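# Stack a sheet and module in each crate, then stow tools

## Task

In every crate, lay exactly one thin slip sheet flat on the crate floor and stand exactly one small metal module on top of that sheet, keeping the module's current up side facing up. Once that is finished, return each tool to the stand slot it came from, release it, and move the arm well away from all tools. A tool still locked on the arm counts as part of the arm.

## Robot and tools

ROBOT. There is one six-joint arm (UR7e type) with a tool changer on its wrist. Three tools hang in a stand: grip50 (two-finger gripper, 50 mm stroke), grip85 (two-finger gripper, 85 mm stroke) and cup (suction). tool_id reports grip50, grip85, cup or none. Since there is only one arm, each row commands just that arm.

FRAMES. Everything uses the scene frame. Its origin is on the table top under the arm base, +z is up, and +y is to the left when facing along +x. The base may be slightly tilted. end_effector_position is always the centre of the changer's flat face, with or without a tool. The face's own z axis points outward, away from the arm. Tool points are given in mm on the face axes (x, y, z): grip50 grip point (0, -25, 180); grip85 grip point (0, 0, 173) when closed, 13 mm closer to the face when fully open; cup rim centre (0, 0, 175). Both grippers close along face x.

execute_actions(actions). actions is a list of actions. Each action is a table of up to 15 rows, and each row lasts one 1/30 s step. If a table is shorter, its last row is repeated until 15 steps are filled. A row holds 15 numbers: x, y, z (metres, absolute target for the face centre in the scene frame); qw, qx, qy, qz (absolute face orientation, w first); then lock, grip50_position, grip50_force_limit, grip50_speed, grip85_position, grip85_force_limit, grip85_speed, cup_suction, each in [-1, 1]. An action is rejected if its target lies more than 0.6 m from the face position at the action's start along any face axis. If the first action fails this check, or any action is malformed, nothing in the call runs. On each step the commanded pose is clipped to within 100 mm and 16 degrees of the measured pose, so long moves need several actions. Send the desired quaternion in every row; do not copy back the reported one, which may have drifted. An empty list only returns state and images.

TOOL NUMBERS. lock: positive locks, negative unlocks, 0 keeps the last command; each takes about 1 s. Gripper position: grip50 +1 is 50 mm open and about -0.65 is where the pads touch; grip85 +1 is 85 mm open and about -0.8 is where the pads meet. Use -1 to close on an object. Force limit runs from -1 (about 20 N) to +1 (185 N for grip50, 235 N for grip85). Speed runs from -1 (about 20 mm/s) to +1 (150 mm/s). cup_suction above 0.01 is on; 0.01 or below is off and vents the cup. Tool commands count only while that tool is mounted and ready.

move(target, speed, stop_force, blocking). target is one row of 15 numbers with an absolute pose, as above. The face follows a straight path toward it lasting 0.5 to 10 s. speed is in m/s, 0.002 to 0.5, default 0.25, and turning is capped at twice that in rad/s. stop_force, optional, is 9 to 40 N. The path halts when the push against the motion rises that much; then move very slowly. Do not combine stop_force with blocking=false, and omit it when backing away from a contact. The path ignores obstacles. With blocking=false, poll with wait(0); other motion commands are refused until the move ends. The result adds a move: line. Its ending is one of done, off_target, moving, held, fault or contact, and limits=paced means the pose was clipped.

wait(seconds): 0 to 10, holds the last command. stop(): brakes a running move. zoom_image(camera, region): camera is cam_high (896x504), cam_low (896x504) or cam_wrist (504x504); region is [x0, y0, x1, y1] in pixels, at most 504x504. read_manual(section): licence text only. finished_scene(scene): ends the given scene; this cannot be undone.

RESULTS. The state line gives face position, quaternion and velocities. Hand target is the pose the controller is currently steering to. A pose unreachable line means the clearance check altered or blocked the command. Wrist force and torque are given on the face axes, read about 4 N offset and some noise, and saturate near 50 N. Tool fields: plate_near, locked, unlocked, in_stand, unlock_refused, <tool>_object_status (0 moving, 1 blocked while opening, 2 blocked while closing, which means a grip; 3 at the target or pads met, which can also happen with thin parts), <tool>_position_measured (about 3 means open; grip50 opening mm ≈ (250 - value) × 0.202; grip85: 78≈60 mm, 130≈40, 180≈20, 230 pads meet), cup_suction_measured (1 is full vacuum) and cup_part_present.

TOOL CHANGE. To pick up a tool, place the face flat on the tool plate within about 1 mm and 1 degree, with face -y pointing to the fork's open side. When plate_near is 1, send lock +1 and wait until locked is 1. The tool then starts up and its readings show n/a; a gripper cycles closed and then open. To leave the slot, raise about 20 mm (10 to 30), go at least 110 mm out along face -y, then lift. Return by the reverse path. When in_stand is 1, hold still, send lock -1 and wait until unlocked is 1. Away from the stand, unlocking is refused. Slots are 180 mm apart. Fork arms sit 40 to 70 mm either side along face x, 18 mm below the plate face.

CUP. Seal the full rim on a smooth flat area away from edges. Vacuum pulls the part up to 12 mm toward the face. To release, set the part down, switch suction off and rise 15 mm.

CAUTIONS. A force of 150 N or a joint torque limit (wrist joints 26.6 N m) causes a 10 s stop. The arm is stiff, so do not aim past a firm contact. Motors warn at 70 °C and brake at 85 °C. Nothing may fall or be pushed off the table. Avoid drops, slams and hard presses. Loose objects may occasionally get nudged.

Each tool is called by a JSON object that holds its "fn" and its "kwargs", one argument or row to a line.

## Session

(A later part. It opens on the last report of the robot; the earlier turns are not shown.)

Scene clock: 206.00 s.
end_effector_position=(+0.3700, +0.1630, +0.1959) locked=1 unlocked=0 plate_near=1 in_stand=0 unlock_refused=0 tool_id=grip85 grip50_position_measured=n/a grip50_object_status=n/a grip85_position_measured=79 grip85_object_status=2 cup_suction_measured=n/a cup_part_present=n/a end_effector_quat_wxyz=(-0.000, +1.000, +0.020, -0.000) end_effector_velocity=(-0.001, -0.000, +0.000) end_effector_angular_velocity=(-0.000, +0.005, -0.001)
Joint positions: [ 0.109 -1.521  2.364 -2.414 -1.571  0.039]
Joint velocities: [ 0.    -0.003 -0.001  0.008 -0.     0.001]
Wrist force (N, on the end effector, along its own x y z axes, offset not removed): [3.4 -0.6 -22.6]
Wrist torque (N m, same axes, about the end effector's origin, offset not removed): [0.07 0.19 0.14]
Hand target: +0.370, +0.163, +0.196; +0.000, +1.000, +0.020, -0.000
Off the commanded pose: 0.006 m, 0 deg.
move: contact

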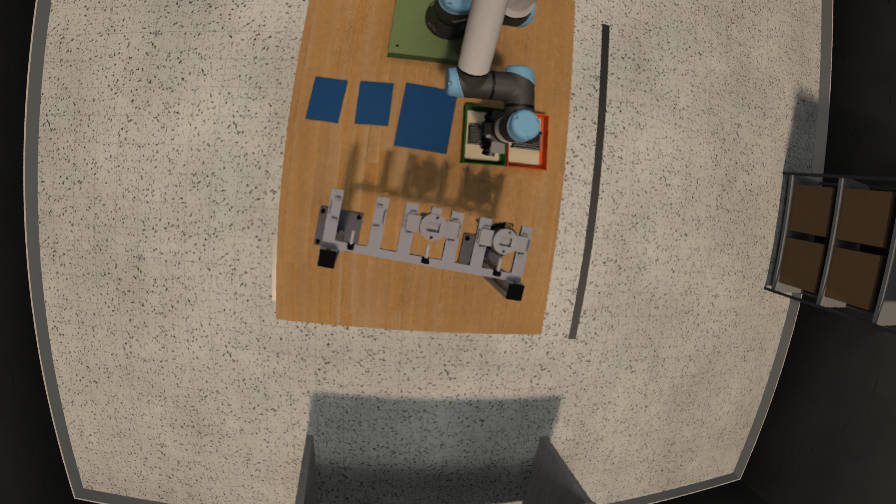

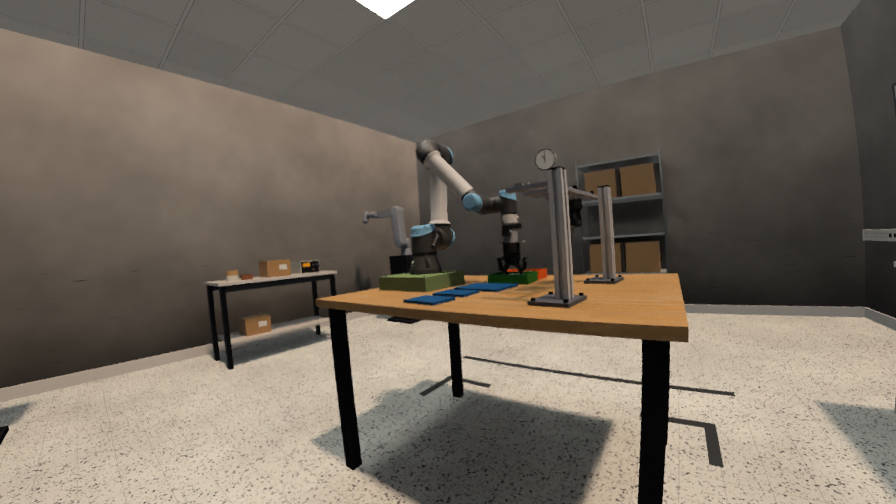

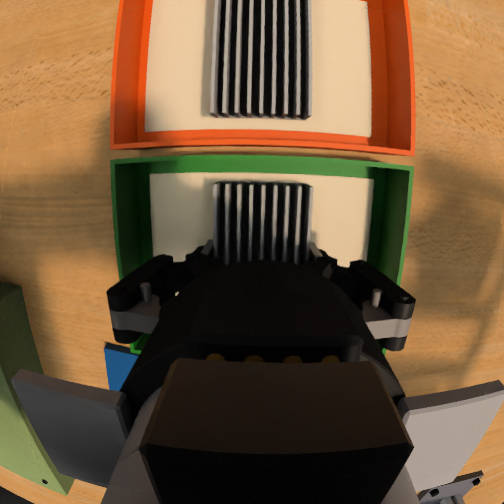

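{"fn": "move", "kwargs": {
  "target": [0.37,0.163,0.1962,0,1,0.02,0,0,1,0,0,1,-0.7,0,0]
}}

{"fn": "move", "kwargs": {
  "target": [0.37,0.163,0.26,0,1,0.02,0,0,1,0,0,1,-0.7,0,0],
  "speed": 0.1
}}

{"fn": "move", "kwargs": {
  "target": [0.47,-0.182,0.38,0,0.742,0.67,0,0,1,0,0,1,-0.7,0,0],
  "speed": 0.3
}}

{"fn": "move", "kwargs": {
  "target": [0.617,-0.1972,0.38,0,0.742,0.67,0,0,1,0,0,1,-0.7,0,0],
  "speed": 0.1
}}

{"fn": "move", "kwargs": {
  "target": [0.617,-0.1972,0.361,0,0.742,0.67,0,0,1,0,0,1,-0.7,0,0],
  "speed": 0.015
}}

{"fn": "execute_actions", "kwargs": {
  "actions": [
    [[0.617,-0.1972,0.361,0,0.742,0.67,0,-1,1,0,0,1,-0.5,0,0]],
    [[0.617,-0.1972,0.361,0,0.742,0.67,0,-1,1,0,0,1,-0.5,0,0]],
    [[0.617,-0.1972,0.361,0,0.742,0.67,0,-1,1,0,0,1,-0.5,0,0]]
  ]
}}

{"fn": "move", "kwargs": {
  "target": [0.617,-0.1972,0.388,0,0.742,0.67,0,0,1,0,0,1,-0.7,0,0],
  "speed": 0.03
}}

Scene clock: 210.37 s.
end_effector_position=(+0.3700, +0.1630, +0.1962) locked=1 unlocked=0 plate_near=1 in_stand=0 unlock_refused=0 tool_id=grip85 grip50_position_measured=n/a grip50_object_status=n/a grip85_position_measured=3 grip85_object_status=0 cup_suction_measured=n/a cup_part_present=n/a end_effector_quat_wxyz=(-0.000, +1.000, +0.020, -0.000) end_effector_velocity=(+0.000, -0.000, -0.000) end_effector_angular_velocity=(-0.000, +0.001, -0.002)
Joint positions: [ 0.109 -1.521  2.364 -2.413 -1.571  0.039]
Joint velocities: [-0.001  0.     0.     0.    -0.     0.001]
Wrist force (N, on the end effector, along its own x y z axes, offset not removed): [-4.5 1.0 -0.7]
Wrist torque (N m, same axes, about the end effector's origin, offset not removed): [0.06 0.26 0.17]
Hand target: +0.370, +0.163, +0.196; -0.000, +1.000, +0.020, +0.000
Off the commanded pose: 0.000 m, 0 deg.
move: done

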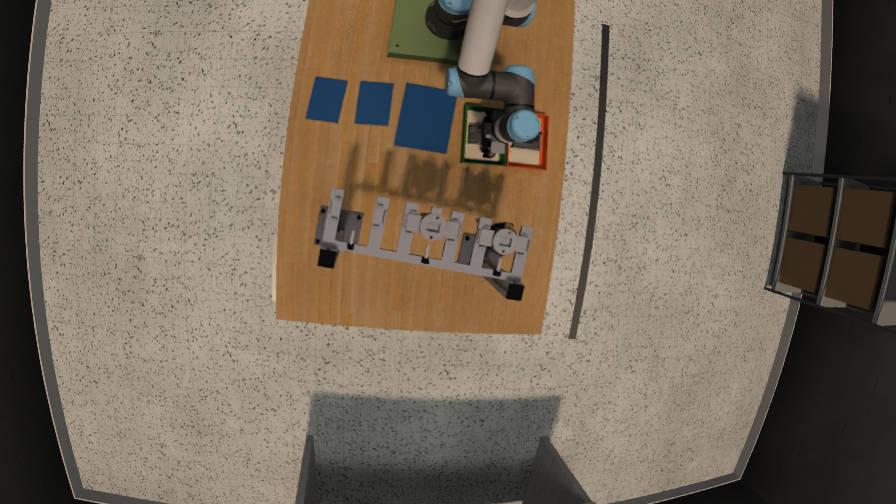

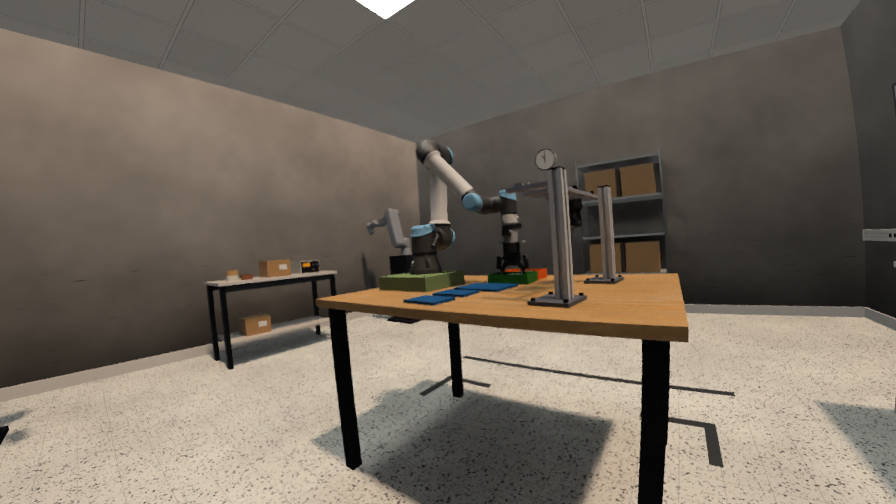

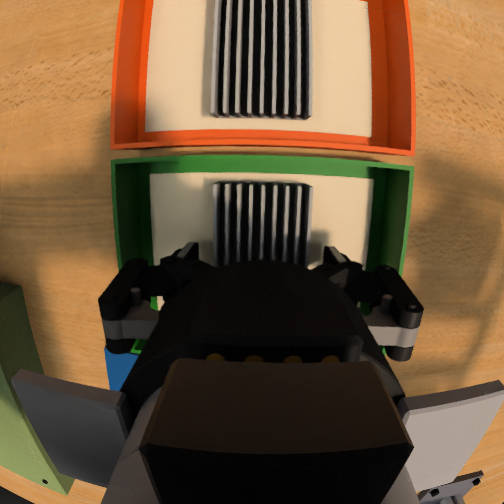

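Scene clock: 211.43 s.
end_effector_position=(+0.3700, +0.1631, +0.2597) locked=1 unlocked=0 plate_near=1 in_stand=0 unlock_refused=0 tool_id=grip85 grip50_position_measured=n/a grip50_object_status=n/a grip85_position_measured=3 grip85_object_status=3 cup_suction_measured=n/a cup_part_present=n/a end_effector_quat_wxyz=(+0.000, +1.000, +0.020, +0.000) end_effector_velocity=(+0.000, -0.000, +0.002) end_effector_angular_velocity=(-0.000, +0.001, +0.001)
Joint positions: [ 0.109 -1.658  2.278 -2.191 -1.571  0.039]
Joint velocities: [-0.    -0.003 -0.004  0.008 -0.    -0.001]
Wrist force (N, on the end effector, along its own x y z axes, offset not removed): [-1.6 -0.4 -0.9]
Wrist torque (N m, same axes, about the end effector's origin, offset not removed): [0.03 0.29 -0.03]
Hand target: +0.370, +0.163, +0.260; +0.000, +1.000, +0.020, +0.000
Off the commanded pose: 0.000 m, 0 deg.
move: done

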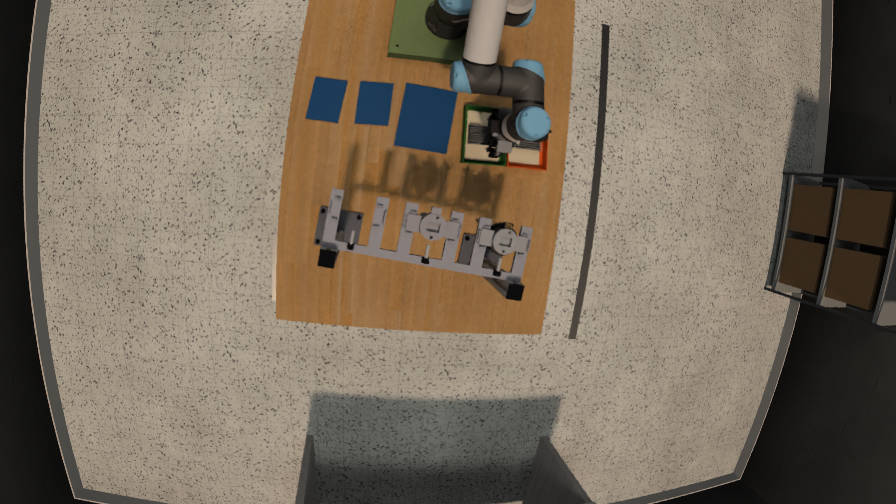

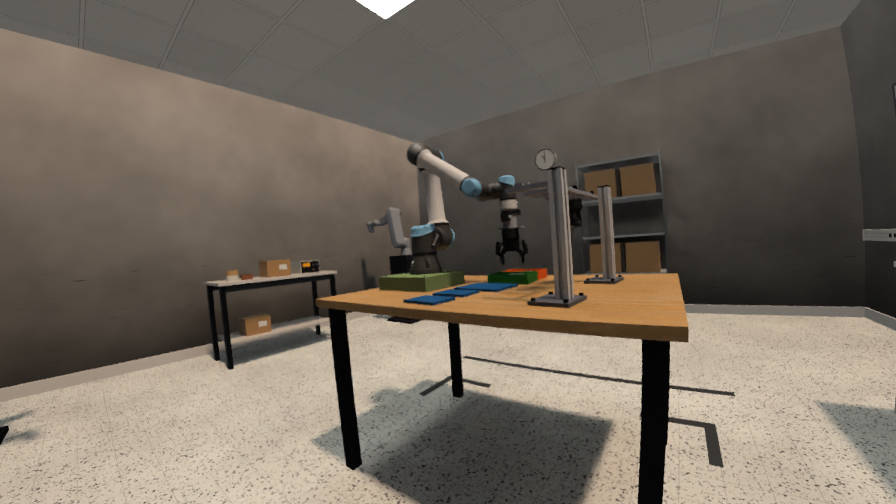

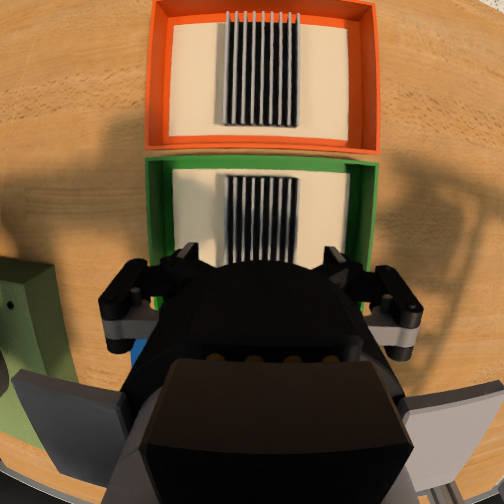

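Scene clock: 214.37 s.
end_effector_position=(+0.4709, -0.1812, +0.3799) locked=1 unlocked=0 plate_near=1 in_stand=0 unlock_refused=0 tool_id=grip85 grip50_position_measured=n/a grip50_object_status=n/a grip85_position_measured=3 grip85_object_status=3 cup_suction_measured=n/a cup_part_present=n/a end_effector_quat_wxyz=(+0.000, +0.742, +0.670, +0.001) end_effector_velocity=(+0.001, -0.001, +0.000) end_effector_angular_velocity=(+0.001, +0.001, +0.007)
Joint positions: [-0.605 -1.547  1.829 -1.854 -1.569 -2.103]
Joint velocities: [-0.001  0.003 -0.004  0.002  0.    -0.008]
Wrist force (N, on the end effector, along its own x y z axes, offset not removed): [-2.4 -1.4 -1.7]
Wrist torque (N m, same axes, about the end effector's origin, offset not removed): [-0.07 0.08 -0.03]
Hand target: +0.471, -0.181, +0.380; +0.000, +0.742, +0.670, +0.001
Off the commanded pose: 0.001 m, 0 deg.
move: done

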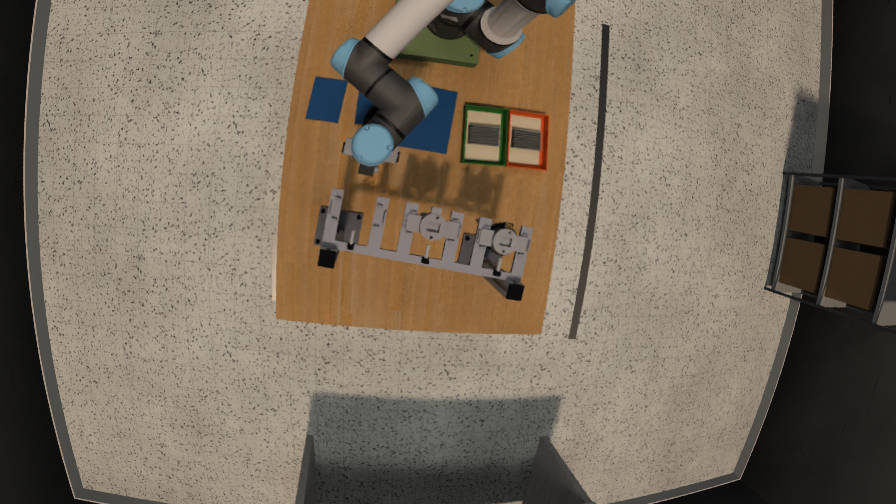

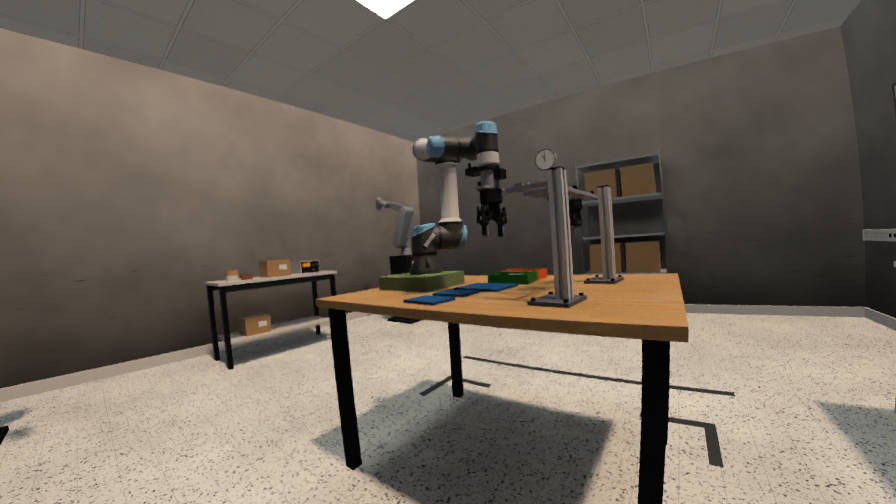

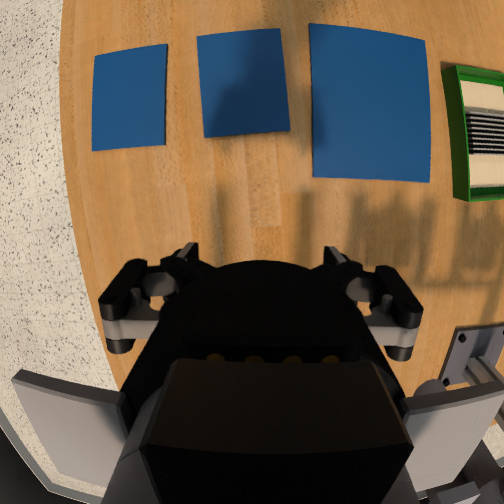

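Scene clock: 216.30 s.
end_effector_position=(+0.6168, -0.1970, +0.3801) locked=1 unlocked=0 plate_near=1 in_stand=0 unlock_refused=0 tool_id=grip85 grip50_position_measured=n/a grip50_object_status=n/a grip85_position_measured=3 grip85_object_status=3 cup_suction_measured=n/a cup_part_present=n/a end_effector_quat_wxyz=(-0.000, +0.742, +0.670, -0.000) end_effector_velocity=(+0.002, -0.000, +0.000) end_effector_angular_velocity=(-0.001, +0.000, +0.001)
Joint positions: [-0.486 -1.209  1.418 -1.78  -1.571 -1.985]
Joint velocities: [ 0.001  0.004 -0.006  0.002 -0.001 -0.   ]
Wrist force (N, on the end effector, along its own x y z axes, offset not removed): [-1.0 1.2 0.2]
Wrist torque (N m, same axes, about the end effector's origin, offset not removed): [0.15 0.07 0.14]
Hand target: +0.617, -0.197, +0.380; -0.000, +0.742, +0.670, -0.000
Off the commanded pose: 0.000 m, 0 deg.
move: done

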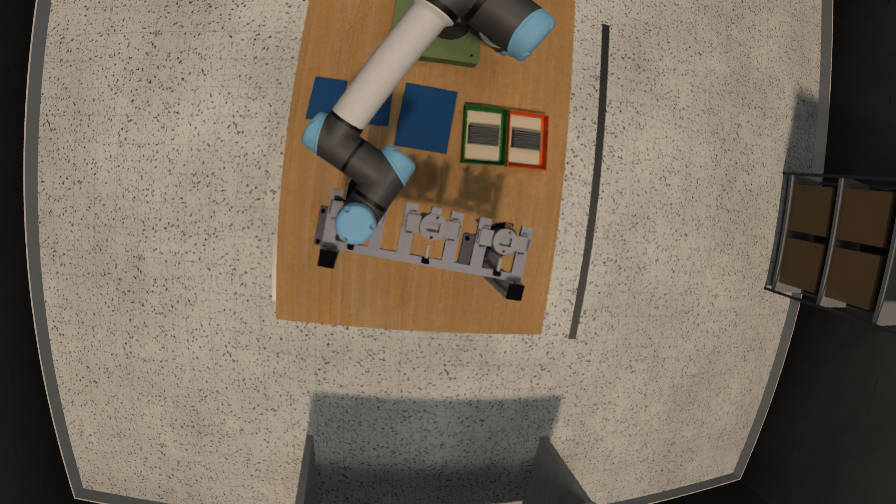

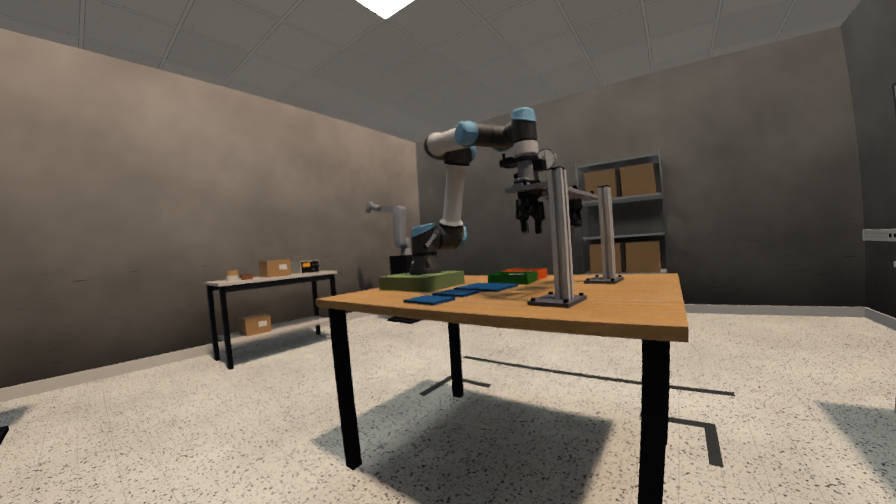

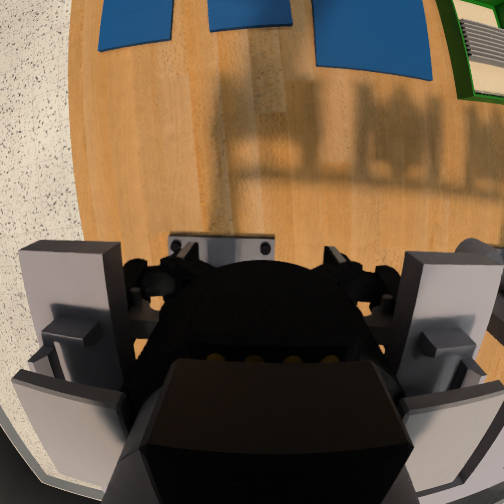

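Scene clock: 217.83 s.
end_effector_position=(+0.6170, -0.1972, +0.3611) locked=1 unlocked=0 plate_near=1 in_stand=1 unlock_refused=0 tool_id=grip85 grip50_position_measured=n/a grip50_object_status=n/a grip85_position_measured=3 grip85_object_status=3 cup_suction_measured=n/a cup_part_present=n/a end_effector_quat_wxyz=(-0.000, +0.742, +0.670, -0.000) end_effector_velocity=(+0.000, +0.000, -0.002) end_effector_angular_velocity=(+0.000, -0.000, +0.000)
Joint positions: [-0.486 -1.198  1.453 -1.826 -1.571 -1.985]
Joint velocities: [ 0.001  0.001  0.003 -0.004  0.     0.   ]
Wrist force (N, on the end effector, along its own x y z axes, offset not removed): [-0.8 1.5 -0.1]
Wrist torque (N m, same axes, about the end effector's origin, offset not removed): [0.23 0.18 0.08]
Hand target: +0.617, -0.197, +0.361; -0.000, +0.742, +0.670, -0.000
Off the commanded pose: 0.000 m, 0 deg.
move: done

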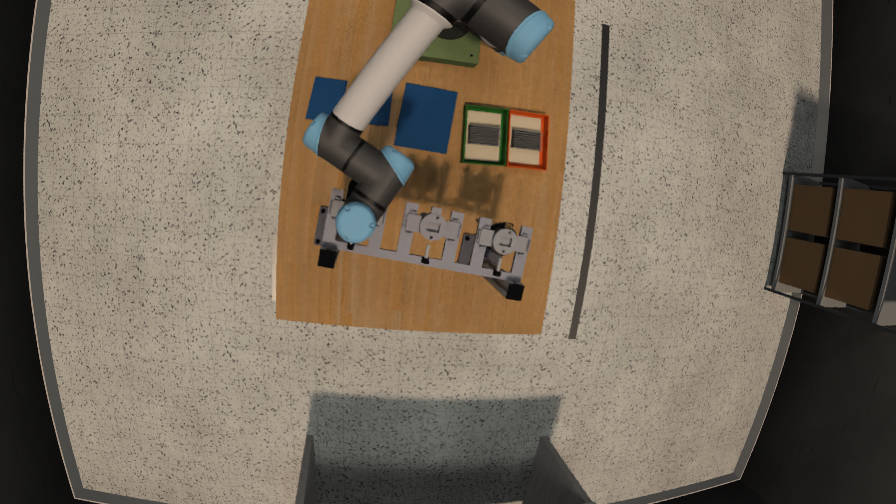

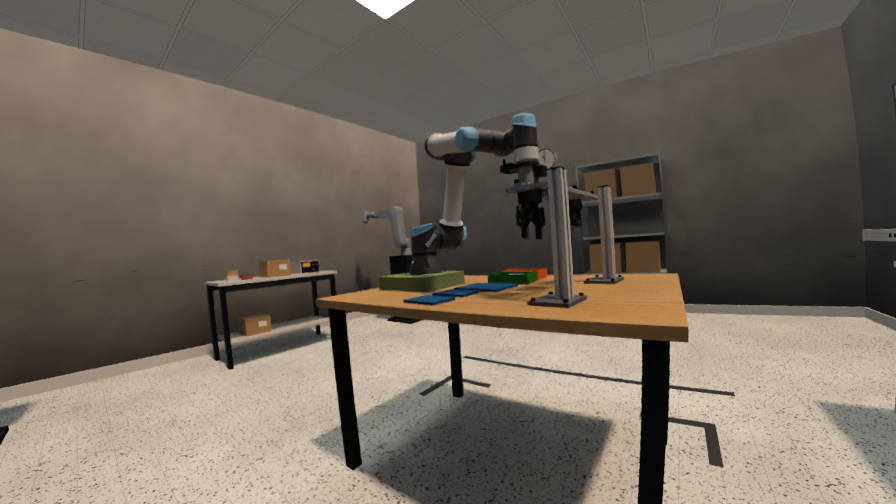

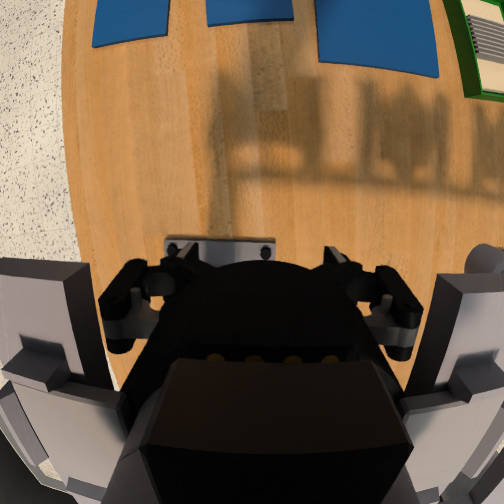

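Scene clock: 219.33 s.
end_effector_position=(+0.6170, -0.1972, +0.3610) locked=0 unlocked=1 plate_near=1 in_stand=1 unlock_refused=0 tool_id=none grip50_position_measured=n/a grip50_object_status=n/a grip85_position_measured=n/a grip85_object_status=n/a cup_suction_measured=n/a cup_part_present=n/a end_effector_quat_wxyz=(-0.000, +0.742, +0.670, +0.000) end_effector_velocity=(+0.000, +0.000, -0.001) end_effector_angular_velocity=(+0.000, +0.001, +0.001)
Joint positions: [-0.486 -1.198  1.453 -1.826 -1.571 -1.985]
Joint velocities: [ 0.     0.001  0.    -0.    -0.    -0.001]
Wrist force (N, on the end effector, along its own x y z axes, offset not removed): [-1.3 -3.9 -1.3]
Wrist torque (N m, same axes, about the end effector's origin, offset not removed): [-0.27 0.07 -0.04]
Hand target: +0.617, -0.197, +0.361; +0.000, +0.742, +0.670, +0.000
Off the commanded pose: 0.000 m, 0 deg.

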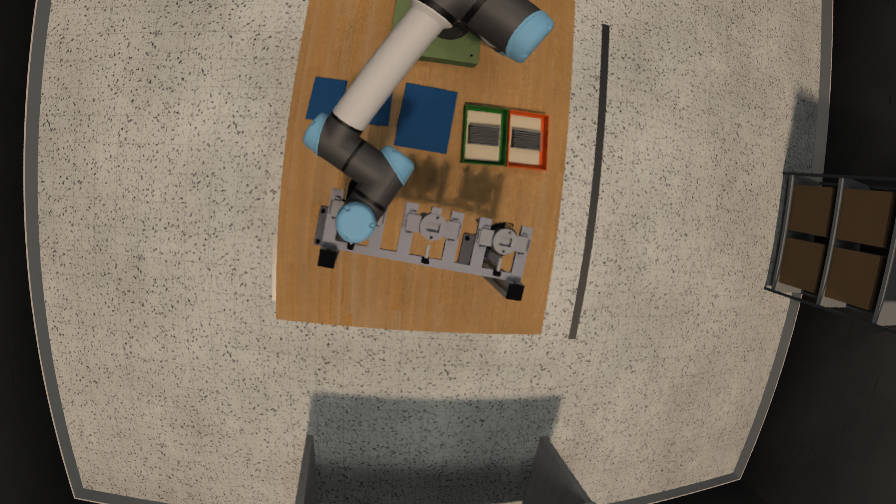

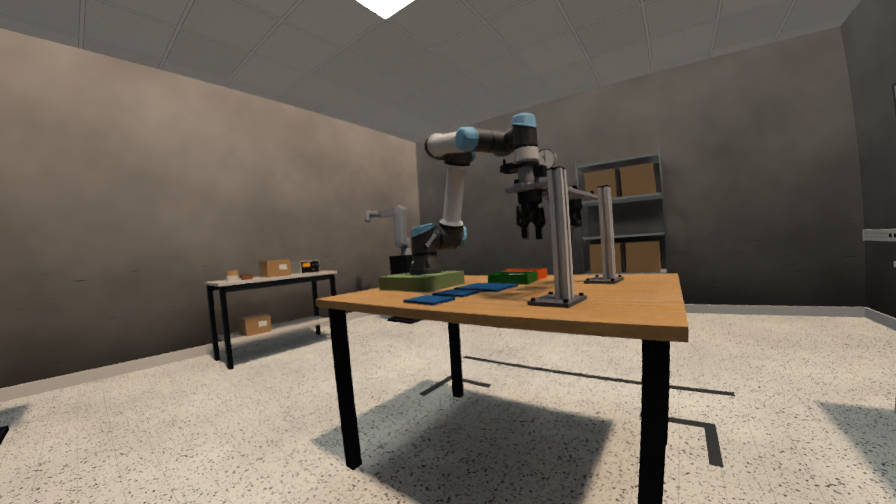

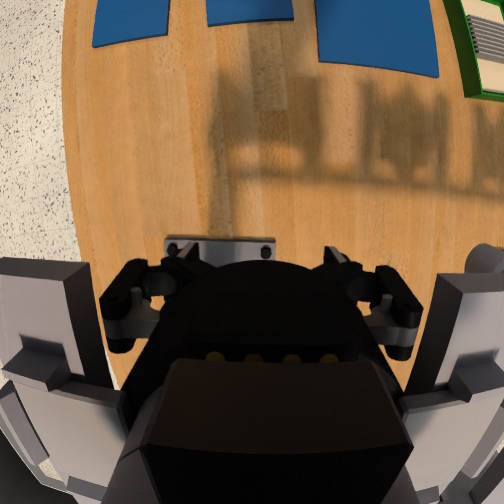

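Scene clock: 220.53 s.
end_effector_position=(+0.6170, -0.1972, +0.3878) locked=0 unlocked=1 plate_near=0 in_stand=0 unlock_refused=0 tool_id=none grip50_position_measured=n/a grip50_object_status=n/a grip85_position_measured=n/a grip85_object_status=n/a cup_suction_measured=n/a cup_part_present=n/a end_effector_quat_wxyz=(+0.000, +0.742, +0.670, +0.000) end_effector_velocity=(-0.000, +0.000, +0.002) end_effector_angular_velocity=(-0.000, +0.001, -0.000)
Joint positions: [-0.486 -1.212  1.403 -1.762 -1.571 -1.985]
Joint velocities: [ 0.    -0.001 -0.004  0.005 -0.001  0.   ]
Wrist force (N, on the end effector, along its own x y z axes, offset not removed): [3.0 -3.0 -1.1]
Wrist torque (N m, same axes, about the end effector's origin, offset not removed): [-0.21 -0.12 0.04]
Hand target: +0.617, -0.197, +0.388; +0.000, +0.742, +0.670, +0.000
Off the commanded pose: 0.000 m, 0 deg.
move: done

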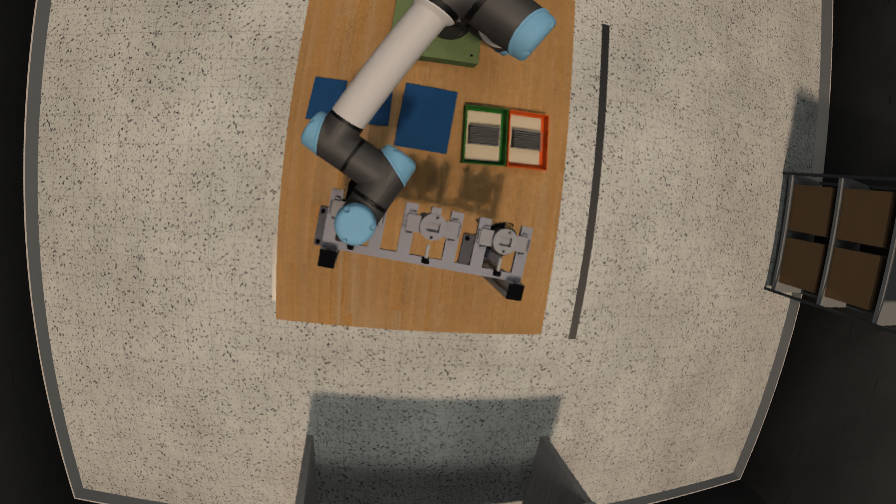

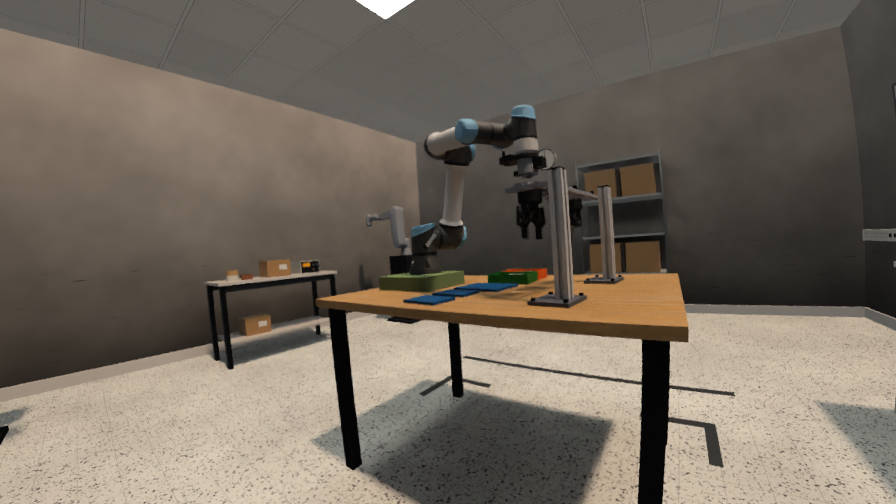

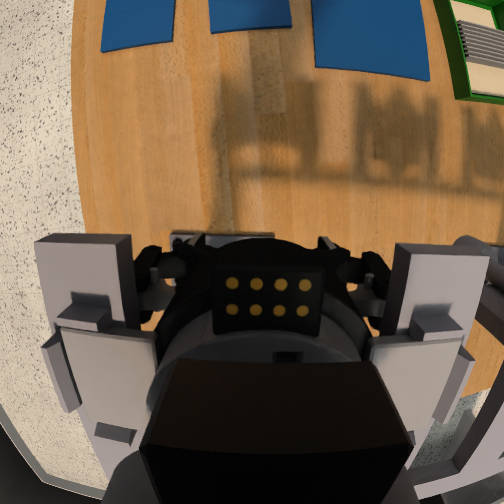

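{"fn": "move", "kwargs": {
  "target": [0.38,-0.15,0.52,0,0.742,0.67,0,0,1,0,0,1,-0.7,0,0]
}}

{"fn": "finished_scene", "kwargs": {
  "scene": 2
}}

Scene clock: 223.47 s.
end_effector_position=(+0.3802, -0.1503, +0.5197) locked=0 unlocked=1 plate_near=0 in_stand=0 unlock_refused=0 tool_id=none grip50_position_measured=n/a grip50_object_status=n/a grip85_position_measured=n/a grip85_object_status=n/a cup_suction_measured=n/a cup_part_present=n/a end_effector_quat_wxyz=(+0.000, +0.742, +0.670, +0.000) end_effector_velocity=(-0.002, -0.001, +0.001) end_effector_angular_velocity=(-0.001, -0.000, -0.002)
Joint positions: [-0.678 -1.815  1.705 -1.461 -1.571 -2.177]
Joint velocities: [-0.004 -0.004  0.     0.003 -0.    -0.002]
Wrist force (N, on the end effector, along its own x y z axes, offset not removed): [-0.5 -1.7 -0.9]
Wrist torque (N m, same axes, about the end effector's origin, offset not removed): [-0.11 0.12 0.09]
Hand target: +0.380, -0.150, +0.520; +0.000, +0.742, +0.670, +0.000
Off the commanded pose: 0.000 m, 0 deg.
move: done

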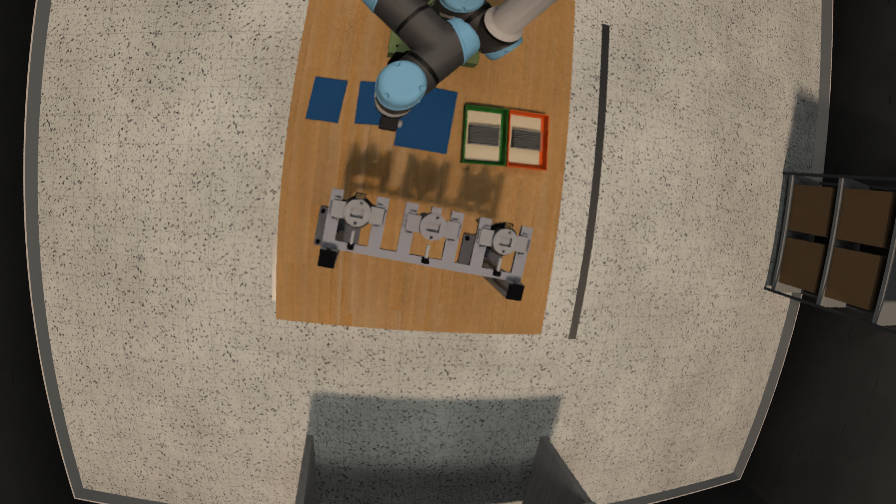

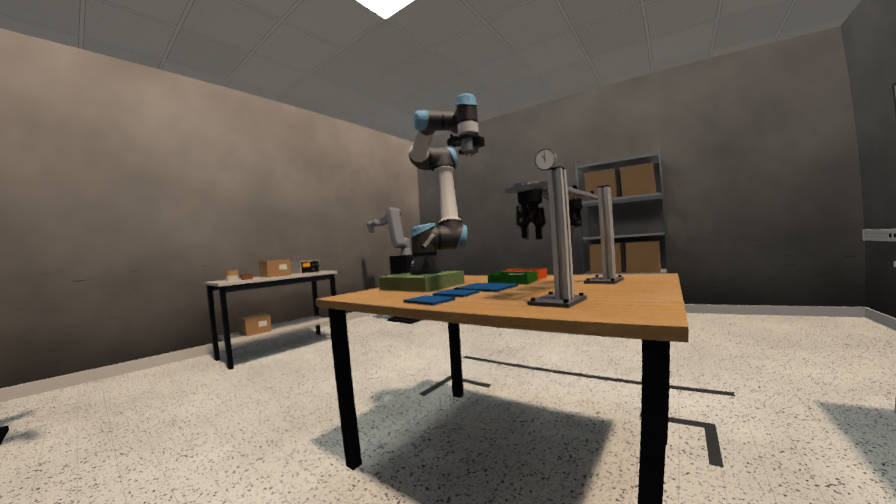

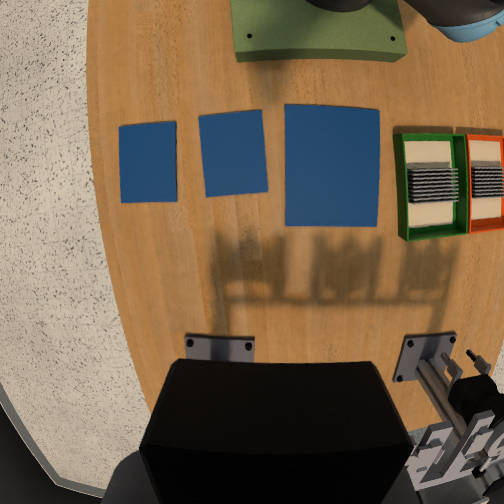

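The scene is finished: the task was done.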